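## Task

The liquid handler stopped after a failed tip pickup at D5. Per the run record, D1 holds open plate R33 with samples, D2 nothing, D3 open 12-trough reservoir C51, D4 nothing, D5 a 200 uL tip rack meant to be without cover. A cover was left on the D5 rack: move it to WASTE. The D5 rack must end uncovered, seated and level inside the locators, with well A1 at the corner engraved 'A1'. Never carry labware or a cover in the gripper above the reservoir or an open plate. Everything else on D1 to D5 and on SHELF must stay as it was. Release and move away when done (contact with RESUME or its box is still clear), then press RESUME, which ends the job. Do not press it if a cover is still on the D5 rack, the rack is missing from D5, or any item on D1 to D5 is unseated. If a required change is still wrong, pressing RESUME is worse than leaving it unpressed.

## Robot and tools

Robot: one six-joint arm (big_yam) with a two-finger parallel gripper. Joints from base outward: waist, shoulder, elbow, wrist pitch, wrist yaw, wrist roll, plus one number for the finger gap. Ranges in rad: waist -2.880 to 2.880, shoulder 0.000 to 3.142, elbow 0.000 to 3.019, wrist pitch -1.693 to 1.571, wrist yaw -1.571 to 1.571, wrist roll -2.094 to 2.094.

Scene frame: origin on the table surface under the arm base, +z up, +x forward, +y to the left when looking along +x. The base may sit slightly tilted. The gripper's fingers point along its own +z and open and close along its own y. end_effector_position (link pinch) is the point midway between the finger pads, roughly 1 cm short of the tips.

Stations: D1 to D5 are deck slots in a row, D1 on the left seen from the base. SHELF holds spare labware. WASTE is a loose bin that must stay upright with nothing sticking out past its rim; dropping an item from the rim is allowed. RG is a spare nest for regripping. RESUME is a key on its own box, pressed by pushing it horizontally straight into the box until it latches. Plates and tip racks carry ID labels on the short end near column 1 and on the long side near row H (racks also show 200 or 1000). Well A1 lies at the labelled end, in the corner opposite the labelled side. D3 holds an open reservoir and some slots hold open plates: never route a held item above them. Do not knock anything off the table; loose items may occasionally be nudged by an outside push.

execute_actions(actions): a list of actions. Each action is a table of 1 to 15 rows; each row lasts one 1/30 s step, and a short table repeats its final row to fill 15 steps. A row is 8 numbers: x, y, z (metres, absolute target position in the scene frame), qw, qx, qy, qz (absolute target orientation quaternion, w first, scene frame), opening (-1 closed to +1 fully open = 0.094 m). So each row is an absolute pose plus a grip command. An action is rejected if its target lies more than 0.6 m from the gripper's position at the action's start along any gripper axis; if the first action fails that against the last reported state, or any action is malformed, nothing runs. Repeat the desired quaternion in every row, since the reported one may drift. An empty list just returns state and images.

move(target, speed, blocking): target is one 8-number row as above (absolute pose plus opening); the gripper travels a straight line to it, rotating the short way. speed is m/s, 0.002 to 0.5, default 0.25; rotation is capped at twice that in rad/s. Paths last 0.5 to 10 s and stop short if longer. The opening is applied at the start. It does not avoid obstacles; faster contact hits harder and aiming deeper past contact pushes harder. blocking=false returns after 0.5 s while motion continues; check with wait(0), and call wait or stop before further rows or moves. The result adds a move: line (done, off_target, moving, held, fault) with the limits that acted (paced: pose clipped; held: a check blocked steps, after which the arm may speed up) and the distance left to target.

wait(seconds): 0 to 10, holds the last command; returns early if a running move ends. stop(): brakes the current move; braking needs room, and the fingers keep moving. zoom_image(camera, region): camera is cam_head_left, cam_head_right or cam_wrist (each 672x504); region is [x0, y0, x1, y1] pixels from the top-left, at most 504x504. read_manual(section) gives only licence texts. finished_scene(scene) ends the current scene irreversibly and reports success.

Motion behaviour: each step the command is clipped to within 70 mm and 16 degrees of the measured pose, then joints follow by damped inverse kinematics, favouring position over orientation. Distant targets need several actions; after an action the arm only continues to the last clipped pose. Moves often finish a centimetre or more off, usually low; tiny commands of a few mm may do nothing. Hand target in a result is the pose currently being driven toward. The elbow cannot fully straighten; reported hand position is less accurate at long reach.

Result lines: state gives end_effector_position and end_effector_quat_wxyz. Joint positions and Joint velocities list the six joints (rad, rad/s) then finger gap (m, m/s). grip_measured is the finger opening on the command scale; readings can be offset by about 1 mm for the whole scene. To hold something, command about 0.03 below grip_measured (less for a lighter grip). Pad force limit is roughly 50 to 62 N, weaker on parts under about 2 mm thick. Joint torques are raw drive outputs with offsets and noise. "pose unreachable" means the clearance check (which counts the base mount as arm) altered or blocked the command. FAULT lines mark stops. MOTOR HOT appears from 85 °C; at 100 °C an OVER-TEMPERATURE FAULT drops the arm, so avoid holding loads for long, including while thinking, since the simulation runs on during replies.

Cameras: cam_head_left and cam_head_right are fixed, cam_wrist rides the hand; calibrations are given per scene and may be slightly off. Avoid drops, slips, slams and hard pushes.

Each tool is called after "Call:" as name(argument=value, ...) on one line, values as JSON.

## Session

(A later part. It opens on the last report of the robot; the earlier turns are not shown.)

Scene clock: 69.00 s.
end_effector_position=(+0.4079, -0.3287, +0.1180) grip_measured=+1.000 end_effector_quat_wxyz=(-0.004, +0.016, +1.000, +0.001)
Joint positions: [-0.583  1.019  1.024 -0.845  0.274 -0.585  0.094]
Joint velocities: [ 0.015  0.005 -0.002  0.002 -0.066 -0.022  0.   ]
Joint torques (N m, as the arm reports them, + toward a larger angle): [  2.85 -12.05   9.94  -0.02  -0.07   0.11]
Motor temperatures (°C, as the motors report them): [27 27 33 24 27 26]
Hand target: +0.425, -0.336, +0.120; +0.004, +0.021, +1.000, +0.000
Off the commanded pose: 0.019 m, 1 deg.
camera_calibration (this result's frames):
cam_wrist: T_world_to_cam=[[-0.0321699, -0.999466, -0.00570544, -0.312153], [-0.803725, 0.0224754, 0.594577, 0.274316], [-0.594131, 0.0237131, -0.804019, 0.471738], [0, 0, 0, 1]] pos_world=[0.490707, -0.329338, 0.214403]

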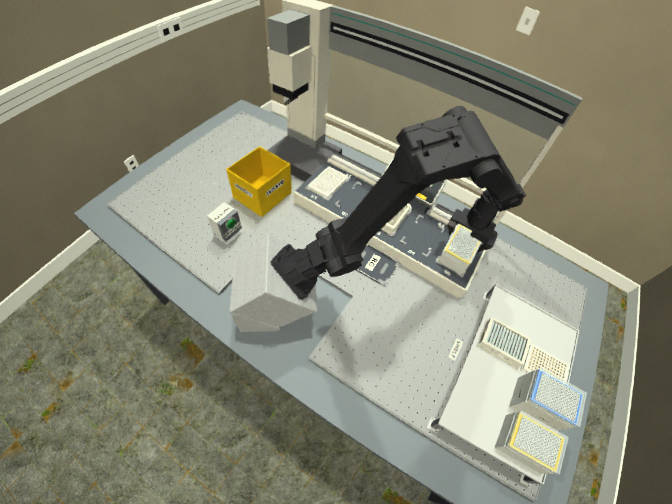

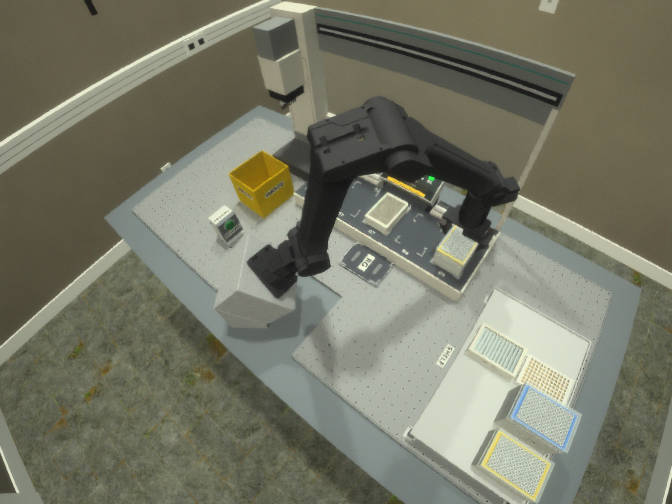

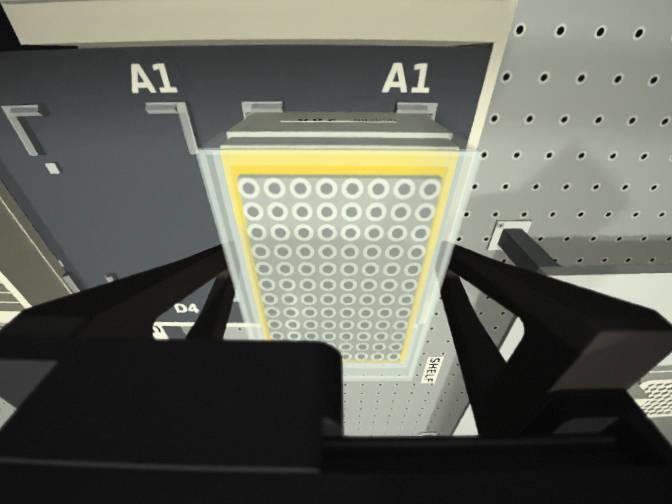

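Call:
execute_actions(actions=[[[0.424,-0.337,0.123,0.006,0.021,1,-0.003,1],[0.424,-0.337,0.126,0.006,0.021,1,-0.003,1],[0.423,-0.338,0.129,0.008,0.021,1,-0.006,1],[0.423,-0.338,0.132,0.008,0.021,1,-0.006,1],[0.422,-0.338,0.135,0.008,0.021,1,-0.006,1],[0.422,-0.338,0.138,0.008,0.021,1,-0.006,1]],[[0.422,-0.338,0.138,0.008,0.021,1,-0.006,1]]])

Scene clock: 74.03 s.
end_effector_position=(+0.4045, -0.3251, +0.1193) grip_measured=+1.000 end_effector_quat_wxyz=(-0.013, +0.012, +1.000, +0.005)
Joint positions: [-0.577  1.018  1.025 -0.868  0.282 -0.584  0.094]
Joint velocities: [-0.005 -0.024  0.017 -0.022 -0.022 -0.037  0.   ]
Joint torques (N m, as the arm reports them, + toward a larger angle): [  2.76 -15.75   9.9   -0.34   0.05   0.12]
Motor temperatures (°C, as the motors report them): [27 27 33 24 27 26]
Hand target: +0.422, -0.338, +0.138; +0.009, +0.021, +1.000, -0.006
Off the commanded pose: 0.029 m, 3 deg.
camera_calibration (this result's frames):
cam_wrist: T_world_to_cam=[[-0.0236235, -0.99963, -0.0134934, -0.311235], [-0.793161, 0.0105247, 0.608921, 0.260917], [-0.608554, 0.0250873, -0.793116, 0.475673], [0, 0, 0, 1]] pos_world=[0.489069, -0.3258, 0.214187]

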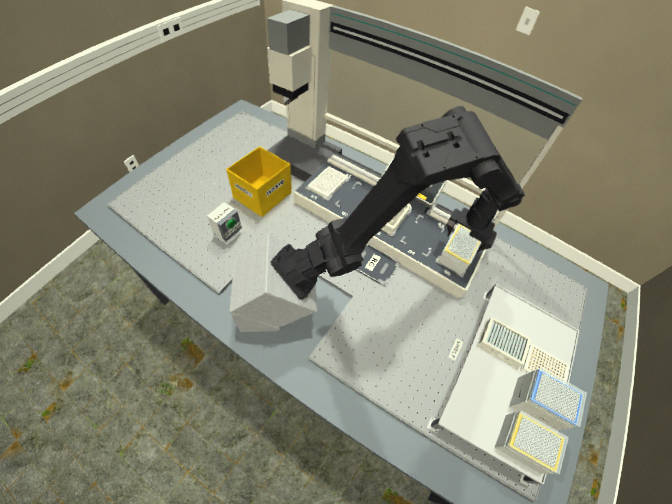

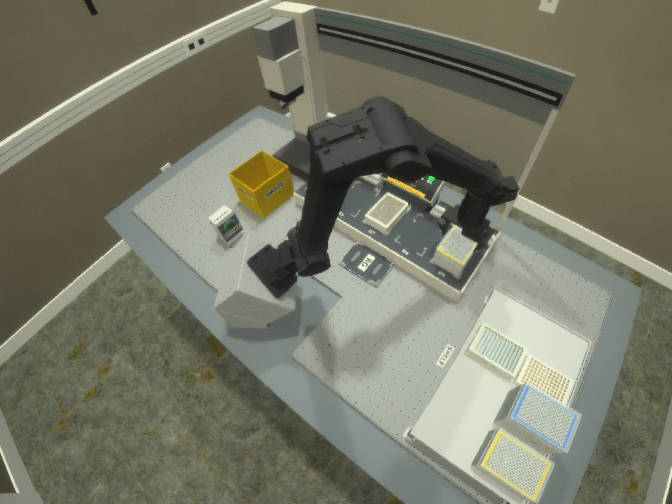

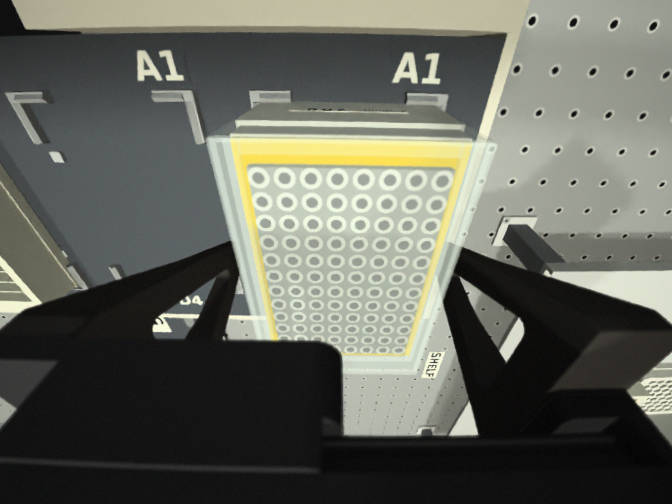

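Call:
execute_actions(actions=[[[0.423,-0.340,0.139,0.012,0.023,1,-0.008,1],[0.424,-0.342,0.140,0.016,0.025,1,-0.010,1],[0.424,-0.342,0.142,0.02,0.025,1,-0.011,1],[0.424,-0.342,0.143,0.02,0.025,1,-0.011,1],[0.424,-0.342,0.144,0.02,0.025,1,-0.011,1],[0.424,-0.342,0.145,0.02,0.025,1,-0.011,1]],[[0.424,-0.342,0.145,0.02,0.025,1,-0.011,1]]])

Scene clock: 85.33 s.
end_effector_position=(+0.4059, -0.3283, +0.1284) grip_measured=+1.000 end_effector_quat_wxyz=(-0.003, +0.015, +1.000, +0.001)
Joint positions: [-0.577  0.995  1.025 -0.868  0.277 -0.584  0.094]
Joint velocities: [-0.015 -0.015 -0.017 -0.027  0.007 -0.007  0.   ]
Joint torques (N m, as the arm reports them, + toward a larger angle): [  2.75 -14.65   9.91   0.09  -0.1    0.12]
Motor temperatures (°C, as the motors report them): [27 27 33 24 27 26]
Hand target: +0.424, -0.342, +0.145; +0.020, +0.025, +0.999, -0.011
Off the commanded pose: 0.028 m, 3 deg.
camera_calibration (this result's frames):
cam_wrist: T_world_to_cam=[[-0.0297281, -0.999547, -0.00476868, -0.31293], [-0.805312, 0.0211246, 0.592474, 0.266976], [-0.592105, 0.0214534, -0.805575, 0.477561], [0, 0, 0, 1]] pos_world=[0.488462, -0.328673, 0.225043]

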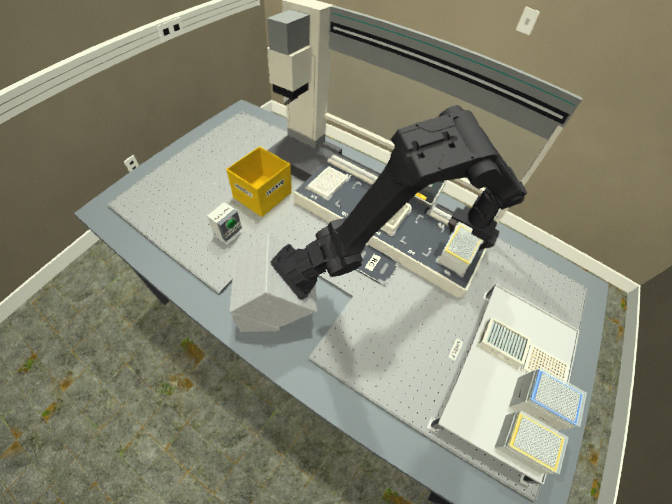

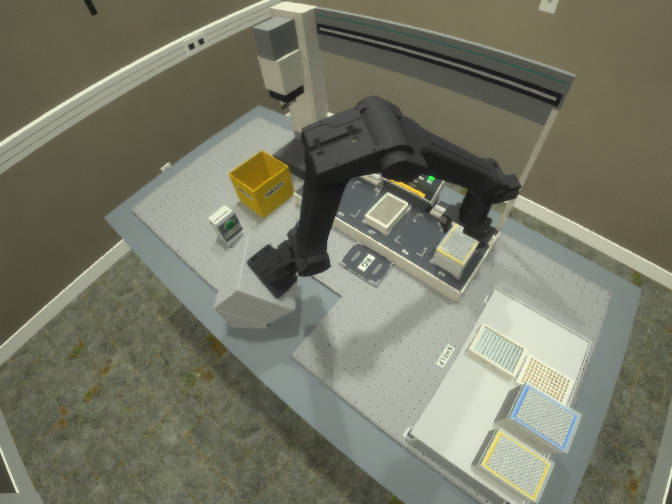

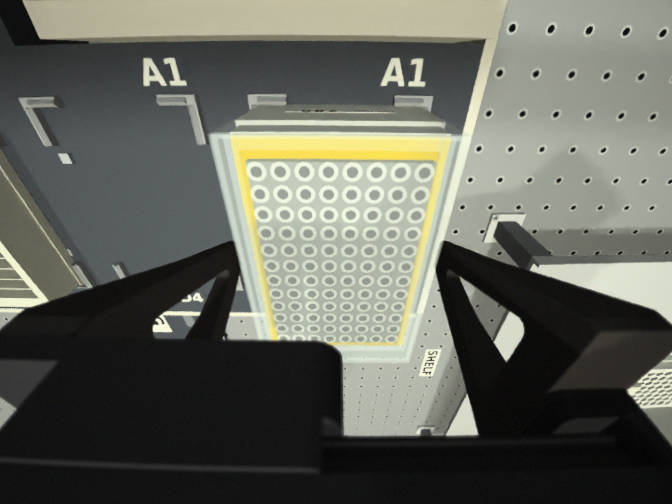

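Call:
execute_actions(actions=[[[0.424,-0.342,0.145,0.02,0.025,1,-0.011,0.9],[0.424,-0.342,0.145,0.02,0.025,1,-0.011,0.87],[0.424,-0.342,0.145,0.02,0.025,1,-0.011,0.84],[0.424,-0.342,0.145,0.02,0.025,1,-0.011,0.81],[0.424,-0.342,0.145,0.02,0.025,1,-0.011,0.79]],[[0.424,-0.343,0.148,0.02,0.025,1,-0.011,0.79],[0.424,-0.343,0.151,0.02,0.025,1,-0.011,0.79],[0.425,-0.343,0.154,0.02,0.025,1,-0.011,0.79],[0.425,-0.343,0.157,0.02,0.025,1,-0.011,0.79],[0.425,-0.343,0.160,0.02,0.025,1,-0.011,0.79],[0.425,-0.343,0.163,0.02,0.025,1,-0.011,0.79],[0.425,-0.343,0.166,0.02,0.025,1,-0.011,0.79],[0.425,-0.343,0.169,0.02,0.025,1,-0.011,0.79],[0.425,-0.343,0.172,0.02,0.025,1,-0.011,0.79],[0.425,-0.343,0.175,0.02,0.025,1,-0.011,0.79],[0.425,-0.343,0.178,0.02,0.025,1,-0.011,0.79],[0.425,-0.343,0.181,0.02,0.025,1,-0.011,0.79],[0.425,-0.343,0.184,0.02,0.025,1,-0.011,0.79],[0.425,-0.343,0.187,0.02,0.025,1,-0.011,0.79],[0.425,-0.343,0.19,0.02,0.025,1,-0.011,0.79]],[[0.425,-0.343,0.19,0.02,0.025,1,-0.011,0.79]]])

Scene clock: 97.47 s.
end_effector_position=(+0.4108, -0.3313, +0.1734) grip_measured=+0.823 end_effector_quat_wxyz=(+0.003, +0.015, +1.000, -0.001)
Joint positions: [-0.533  0.931  1.078 -0.983  0.304 -0.553  0.086]
Joint velocities: [-0.005 -0.005  0.002 -0.012  0.007  0.007 -0.   ]
Joint torques (N m, as the arm reports them, + toward a larger angle): [  2.4  -13.84  10.69  -0.24   0.14   0.14]
Motor temperatures (°C, as the motors report them): [27 27 34 24 27 26]
Hand target: +0.425, -0.343, +0.190; +0.021, +0.025, +0.999, -0.010
Off the commanded pose: 0.025 m, 3 deg.
camera_calibration (this result's frames):
cam_wrist: T_world_to_cam=[[-0.0305312, -0.999534, -0.000632018, -0.315894], [-0.811961, 0.0244329, 0.5832, 0.249741], [-0.582913, 0.018319, -0.812328, 0.513162], [0, 0, 0, 1]] pos_world=[0.492264, -0.331249, 0.271008]

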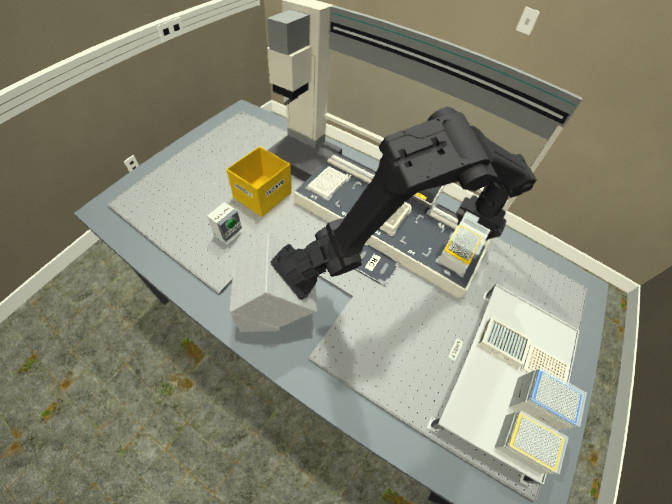

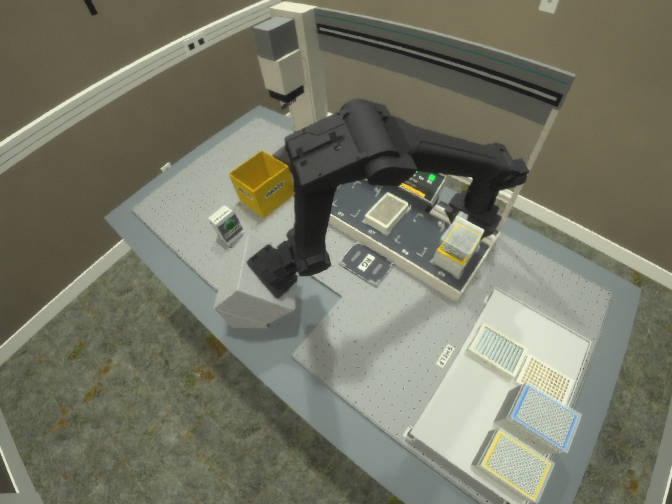

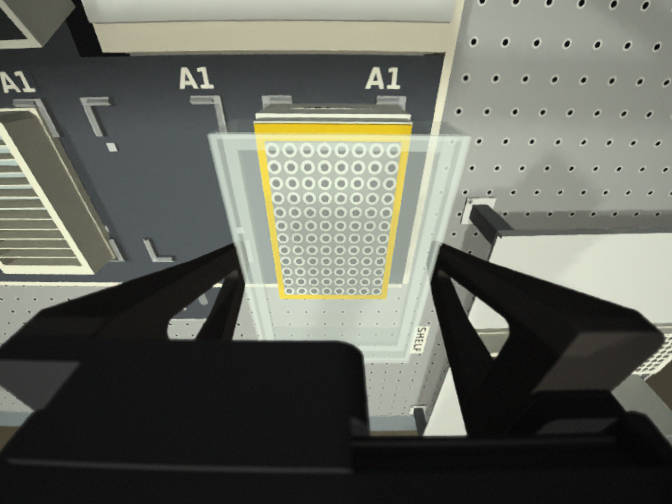

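Call:
move(target=[0.26,-0.27,0.16,0,0,1,0,0.78], speed=0.15)

Call:
move(target=[0.245,-0.23,0.135,0,0,1,0,0.78], speed=0.15)

Scene clock: 103.20 s.
end_effector_position=(+0.2628, -0.2691, +0.1645) grip_measured=+0.823 end_effector_quat_wxyz=(+0.001, +0.006, +1.000, +0.003)
Joint positions: [-0.726  0.544  0.652 -0.917  0.168 -0.715  0.086]
Joint velocities: [-0.005 -0.034 -0.002 -0.012  0.037 -0.007 -0.   ]
Joint torques (N m, as the arm reports them, + toward a larger angle): [-0.51 -7.13  6.75  0.47 -0.15 -0.18]
Motor temperatures (°C, as the motors report them): [27 27 34 24 27 26]
Hand target: +0.260, -0.269, +0.163; +0.001, +0.001, +1.000, +0.000
Off the commanded pose: 0.005 m, 1 deg.
move: done
camera_calibration (this result's frames):
cam_wrist: T_world_to_cam=[[-0.0114867, -0.999896, -0.0086699, -0.262037], [-0.810063, 0.00422201, 0.586328, 0.126787], [-0.58623, 0.0137582, -0.810028, 0.417755], [0, 0, 0, 1]] pos_world=[0.344596, -0.268293, 0.261782]

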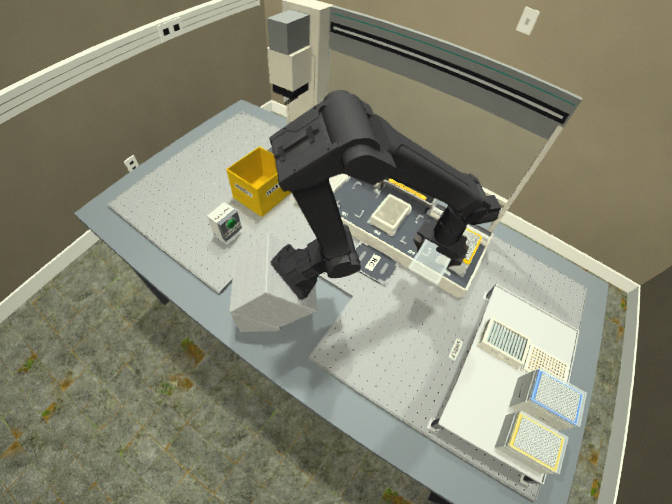

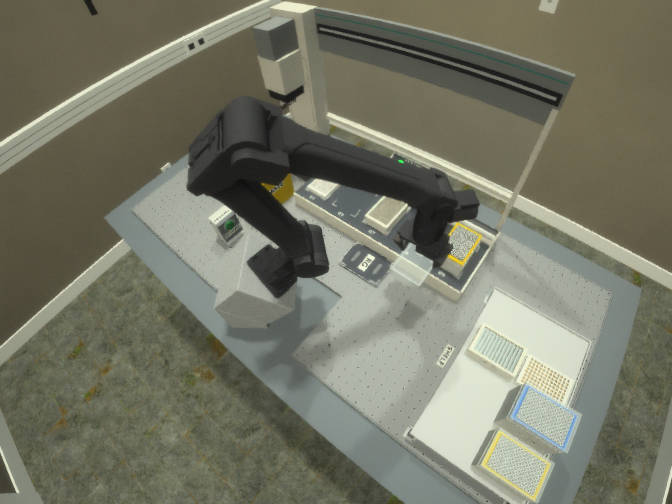

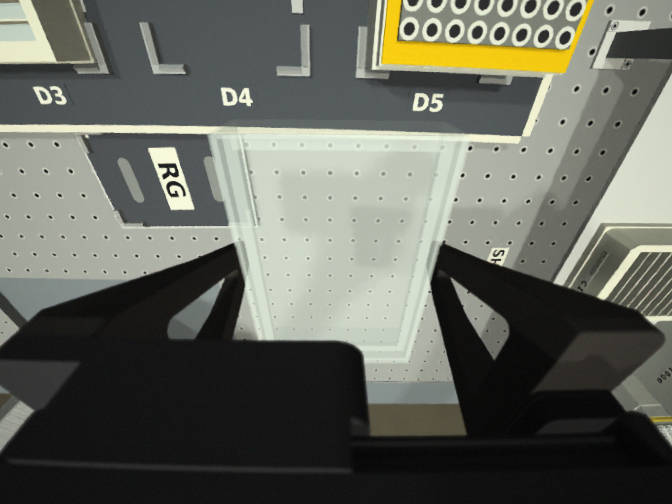

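Scene clock: 104.07 s.
end_effector_position=(+0.2430, -0.2307, +0.1346) grip_measured=+0.823 end_effector_quat_wxyz=(-0.008, -0.006, +1.000, +0.004)
Joint positions: [-0.651  0.523  0.52  -0.833  0.229 -0.68   0.086]
Joint velocities: [-0.005 -0.005 -0.007 -0.007  0.037 -0.007  0.001]
Joint torques (N m, as the arm reports them, + toward a larger angle): [ 1.06 -6.22  6.18  0.51  0.12  0.11]
Motor temperatures (°C, as the motors report them): [27 27 34 24 27 26]
Hand target: +0.244, -0.230, +0.136; -0.001, -0.001, +1.000, -0.000
Off the commanded pose: 0.002 m, 1 deg.
move: done
camera_calibration (this result's frames):
cam_wrist: T_world_to_cam=[[0.0122743, -0.999866, -0.0108694, -0.229627], [-0.799664, -0.0163416, 0.600226, 0.119011], [-0.600323, 0.00132451, -0.799757, 0.380574], [0, 0, 0, 1]] pos_world=[0.326454, -0.228155, 0.230437]

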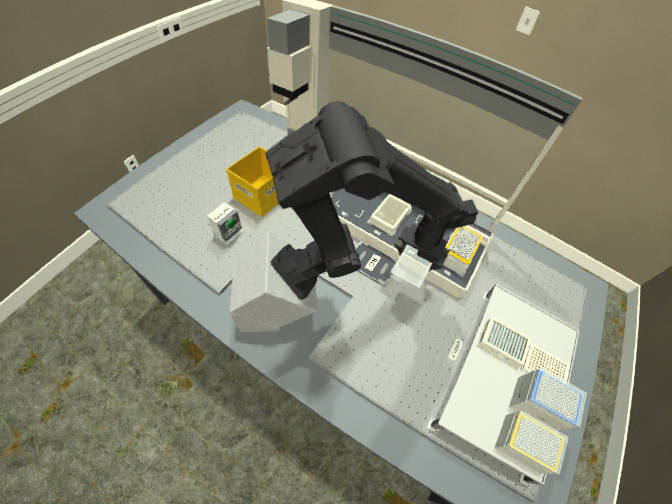

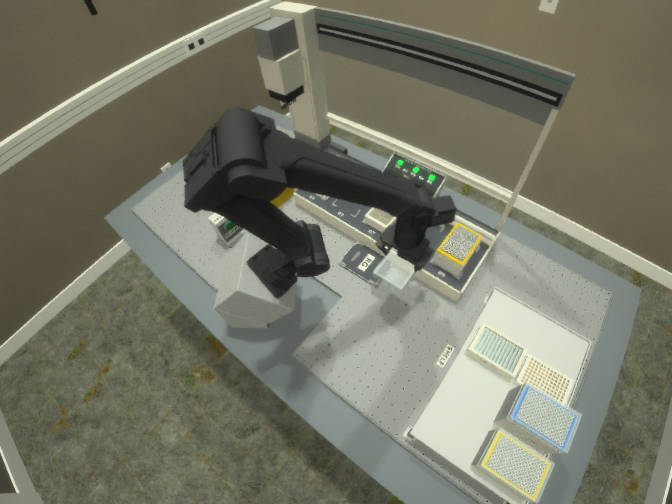

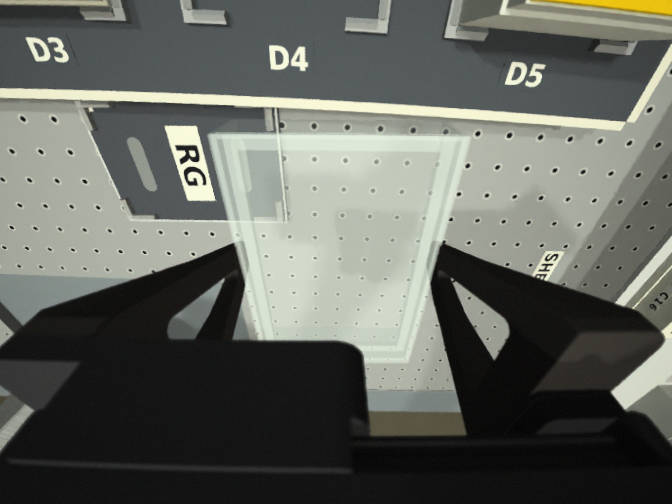

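Seated.

Call:
move(target=[0.25,0.01,0.14,0,0,1,0,0.78], speed=0.12)

Call:
move(target=[0.25,0.17,0.21,0,0,1,0,0.78], speed=0.15)

Call:
move(target=[0.265,0.36,0.21,0,0,1,0,0.78], speed=0.15)

Scene clock: 110.60 s.
end_effector_position=(+0.2353, +0.0026, +0.1346) grip_measured=+0.823 end_effector_quat_wxyz=(-0.015, -0.019, +1.000, -0.013)
Joint positions: [ 0.522  1.036  0.393 -0.91   0.782  0.562  0.086]
Joint velocities: [-0.034 -0.005 -0.027 -0.007  0.007  0.007 -0.   ]
Joint torques (N m, as the arm reports them, + toward a larger angle): [ 3.62 -1.03  7.04  0.23  0.26  0.13]
Motor temperatures (°C, as the motors report them): [27 27 33 24 27 26]
Hand target: +0.248, +0.006, +0.140; -0.004, -0.004, +1.000, -0.007
Off the commanded pose: 0.017 m, 3 deg.
move: off_target
camera_calibration (this result's frames):
cam_wrist: T_world_to_cam=[[0.0380194, -0.999036, 0.0219348, -0.00668346], [-0.790082, -0.0166134, 0.612776, 0.112676], [-0.611821, -0.0406277, -0.789952, 0.377161], [0, 0, 0, 1]] pos_world=[0.320033, 0.0105181, 0.229041]

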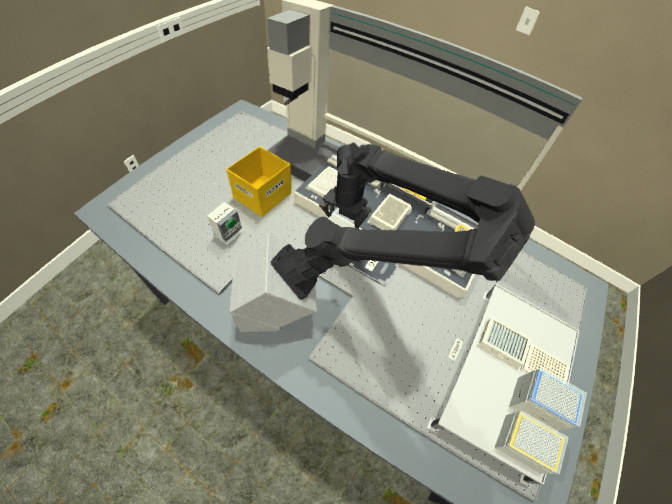

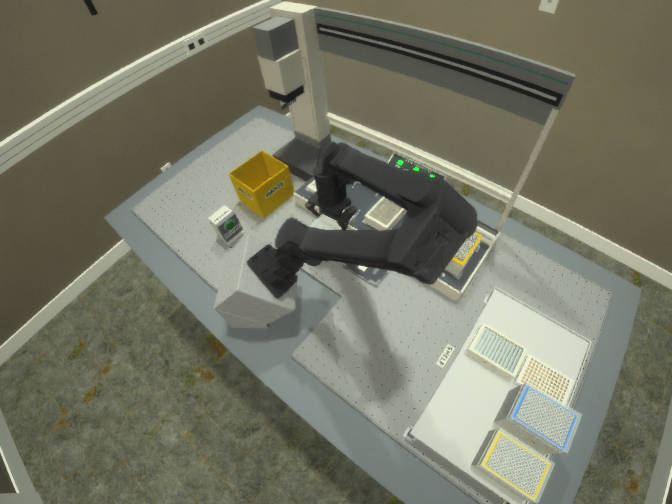

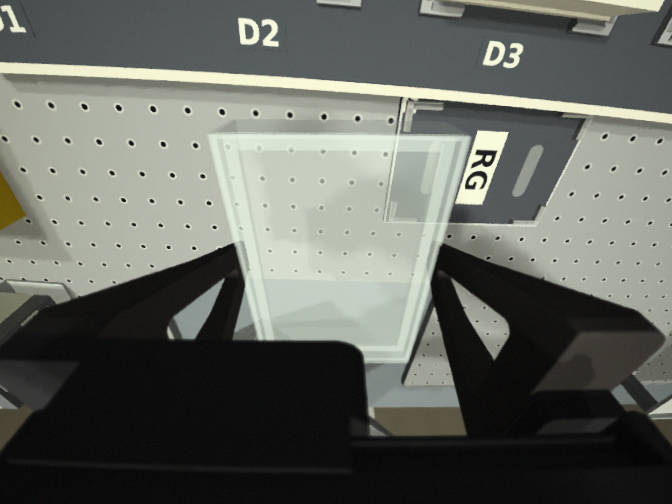

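Scene clock: 112.27 s.
end_effector_position=(+0.2429, +0.1575, +0.1986) grip_measured=+0.823 end_effector_quat_wxyz=(-0.003, -0.012, +1.000, -0.012)
Joint positions: [ 0.974  1.579  0.715 -1.088  0.716  1.17   0.086]
Joint velocities: [-0.005  0.005  0.012  0.002 -0.037 -0.007 -0.   ]
Joint torques (N m, as the arm reports them, + toward a larger angle): [ 7.59 -3.61  8.84 -0.39  0.09  0.11]
Motor temperatures (°C, as the motors report them): [27 27 33 24 27 26]
Hand target: +0.252, +0.168, +0.207; +0.001, +0.000, +1.000, -0.004
Off the commanded pose: 0.018 m, 2 deg.
move: off_target
camera_calibration (this result's frames):
cam_wrist: T_world_to_cam=[[0.0242964, -0.999486, 0.0209284, 0.149916], [-0.805524, -0.00717453, 0.592519, 0.0884011], [-0.592064, -0.0312544, -0.805284, 0.435387], [0, 0, 0, 1]] pos_world=[0.325344, 0.164081, 0.295094]

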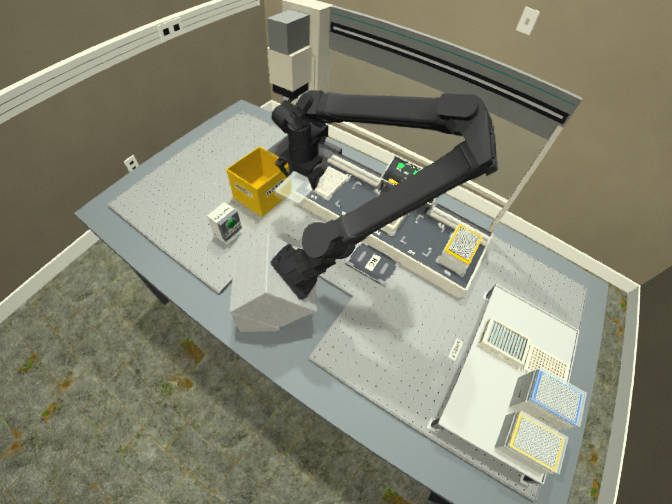

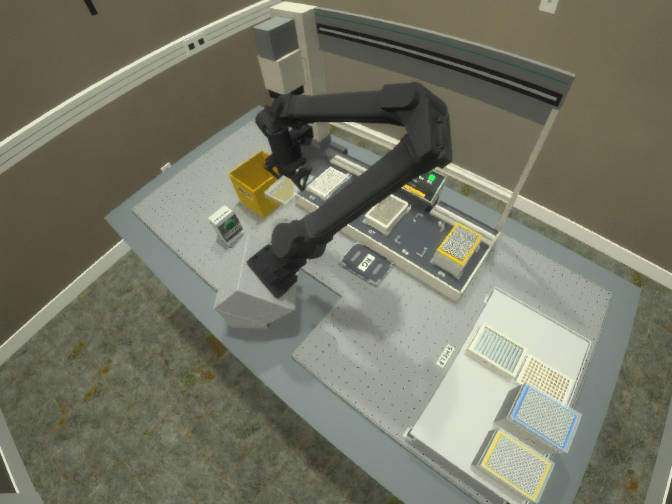

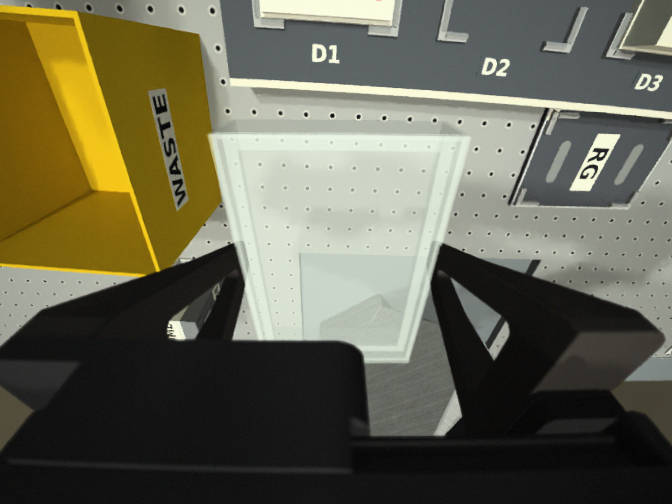

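Scene clock: 113.97 s.
end_effector_position=(+0.2617, +0.3457, +0.1986) grip_measured=+0.823 end_effector_quat_wxyz=(-0.003, -0.008, +1.000, -0.008)
Joint positions: [ 1.062  2.096  1.181 -1.096  0.678  1.277  0.086]
Joint velocities: [-0.005  0.005 -0.002  0.002  0.007  0.037 -0.   ]
Joint torques (N m, as the arm reports them, + toward a larger angle): [ 12.03 -10.22   9.24  -0.3    0.07   0.13]
Motor temperatures (°C, as the motors report them): [28 27 33 24 27 26]
Hand target: +0.266, +0.359, +0.206; +0.000, -0.000, +1.000, -0.001
Off the commanded pose: 0.019 m, 1 deg.
move: off_target
camera_calibration (this result's frames):
cam_wrist: T_world_to_cam=[[0.0167317, -0.999774, 0.0130829, 0.341212], [-0.805496, -0.00572602, 0.592574, 0.104344], [-0.592365, -0.020453, -0.80541, 0.448827], [0, 0, 0, 1]] pos_world=[0.344209, 0.350913, 0.295194]

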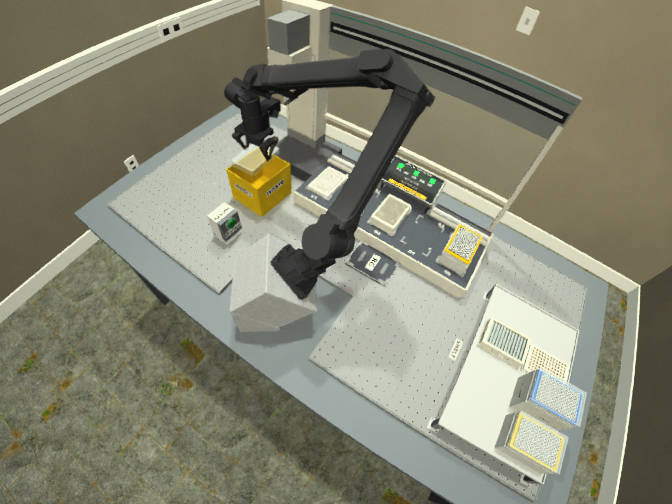

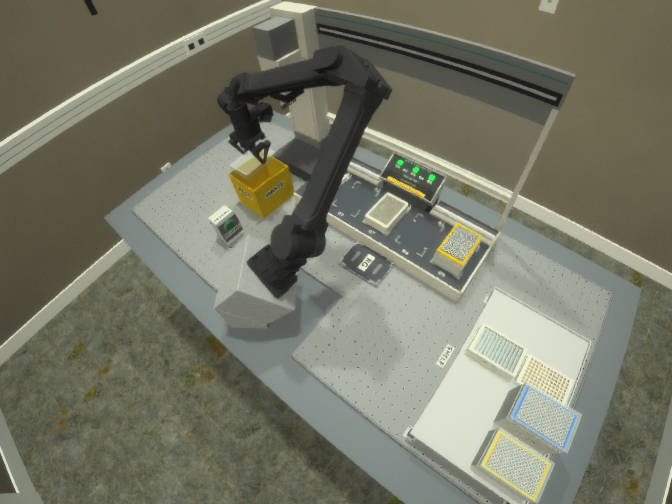

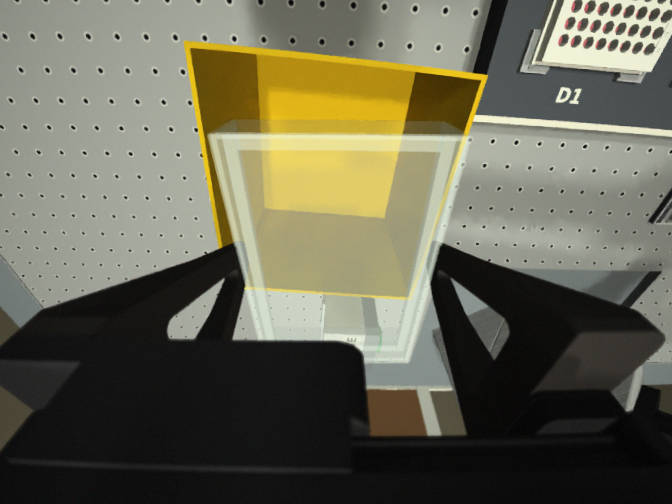

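Call:
move(target=[0.263,0.357,0.145,0,0.045,1,0,0.78], speed=0.08)

Scene clock: 118.07 s.
end_effector_position=(+0.2652, +0.3606, +0.1599) grip_measured=+0.823 end_effector_quat_wxyz=(+0.005, +0.040, +0.999, +0.012)
Joint positions: [ 1.013  2.141  1.148 -0.922  0.7    1.279  0.086]
Joint velocities: [-0.015  0.015  0.007 -0.032 -0.007  0.007  0.001]
Joint torques (N m, as the arm reports them, + toward a larger angle): [ 10.13 -10.3    5.32   0.46   0.3    0.08]
Motor temperatures (°C, as the motors report them): [28 27 33 24 27 26]
Hand target: +0.262, +0.356, +0.146; -0.001, +0.045, +0.999, +0.001
Off the commanded pose: 0.015 m, 2 deg.
move: off_target
camera_calibration (this result's frames):
cam_wrist: T_world_to_cam=[[-0.0799226, -0.996408, -0.0280033, 0.387543], [-0.813403, 0.0489534, 0.579637, 0.114674], [-0.576184, 0.0691041, -0.814393, 0.384827], [0, 0, 0, 1]] pos_world=[0.345981, 0.353944, 0.257784]

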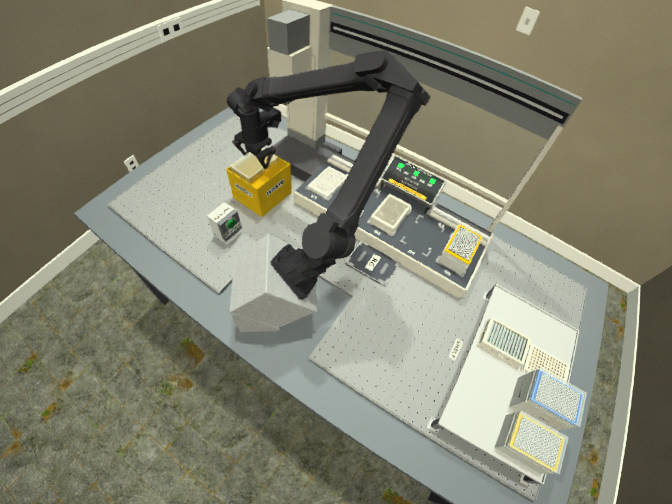

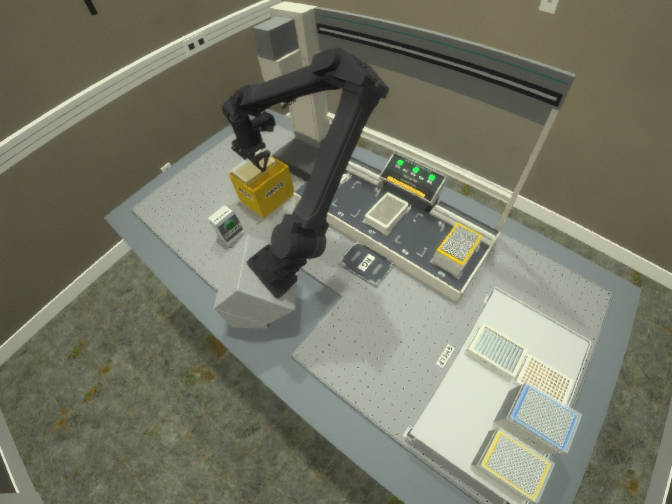

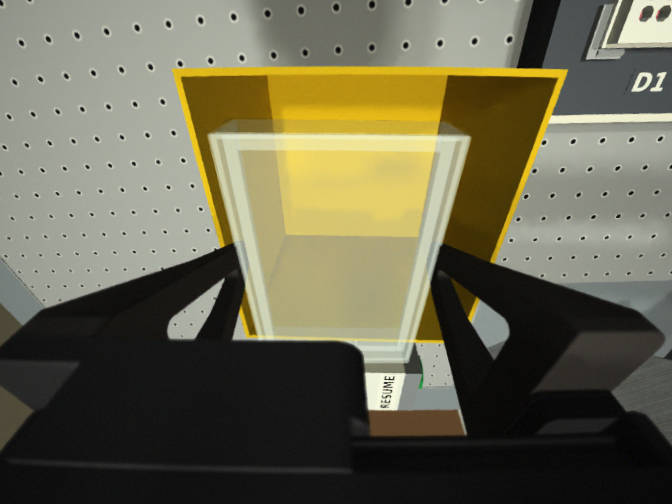

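Call:
move(target=[0.265,0.346,0.115,0,0.045,1,0,0.78], speed=0.05)

Scene clock: 127.10 s.
end_effector_position=(+0.2698, +0.3511, +0.1329) grip_measured=+0.823 end_effector_quat_wxyz=(+0.007, +0.053, +0.998, +0.015)
Joint positions: [ 0.963  2.143  1.097 -0.821  0.718  1.238  0.086]
Joint velocities: [ 0.005 -0.005  0.012  0.007 -0.051 -0.125 -0.   ]
Joint torques (N m, as the arm reports them, + toward a larger angle): [ 9.81 -9.71  4.76  0.49  0.32 -0.15]
Motor temperatures (°C, as the motors report them): [28 27 32 24 27 26]
Hand target: +0.264, +0.345, +0.116; -0.000, +0.045, +0.999, +0.001
Off the commanded pose: 0.019 m, 2 deg.
move: off_target
camera_calibration (this result's frames):
cam_wrist: T_world_to_cam=[[-0.106443, -0.993752, -0.0335751, 0.384701], [-0.813939, 0.0676882, 0.576993, 0.128441], [-0.571116, 0.0887449, -0.816058, 0.358152], [0, 0, 0, 1]] pos_world=[0.350038, 0.341819, 0.23108]

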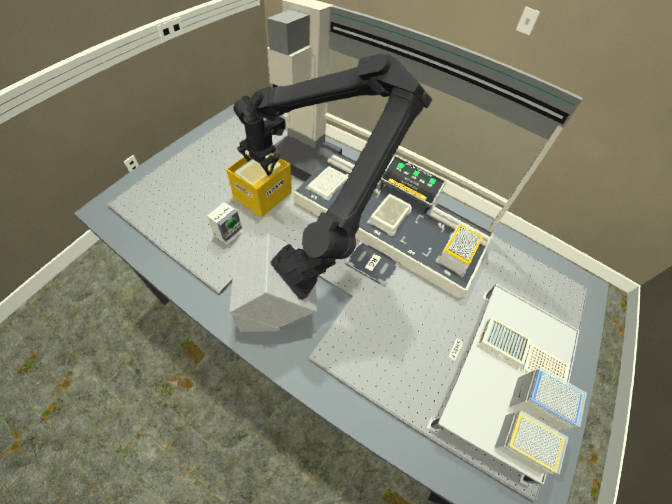

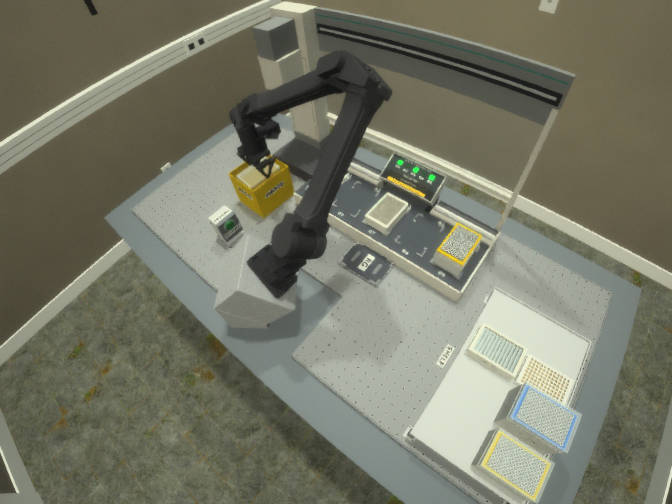

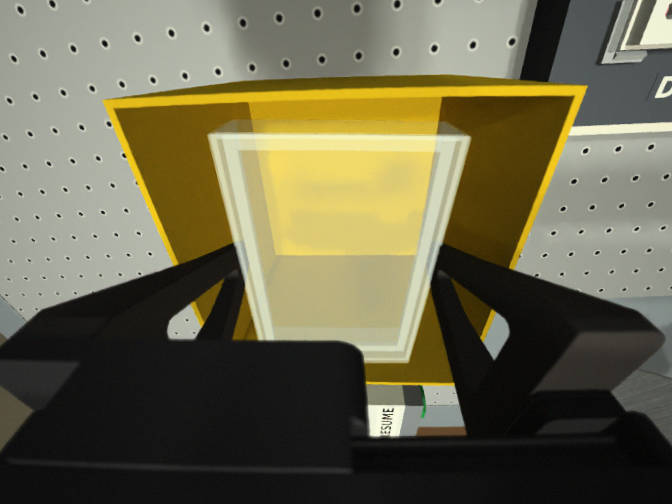

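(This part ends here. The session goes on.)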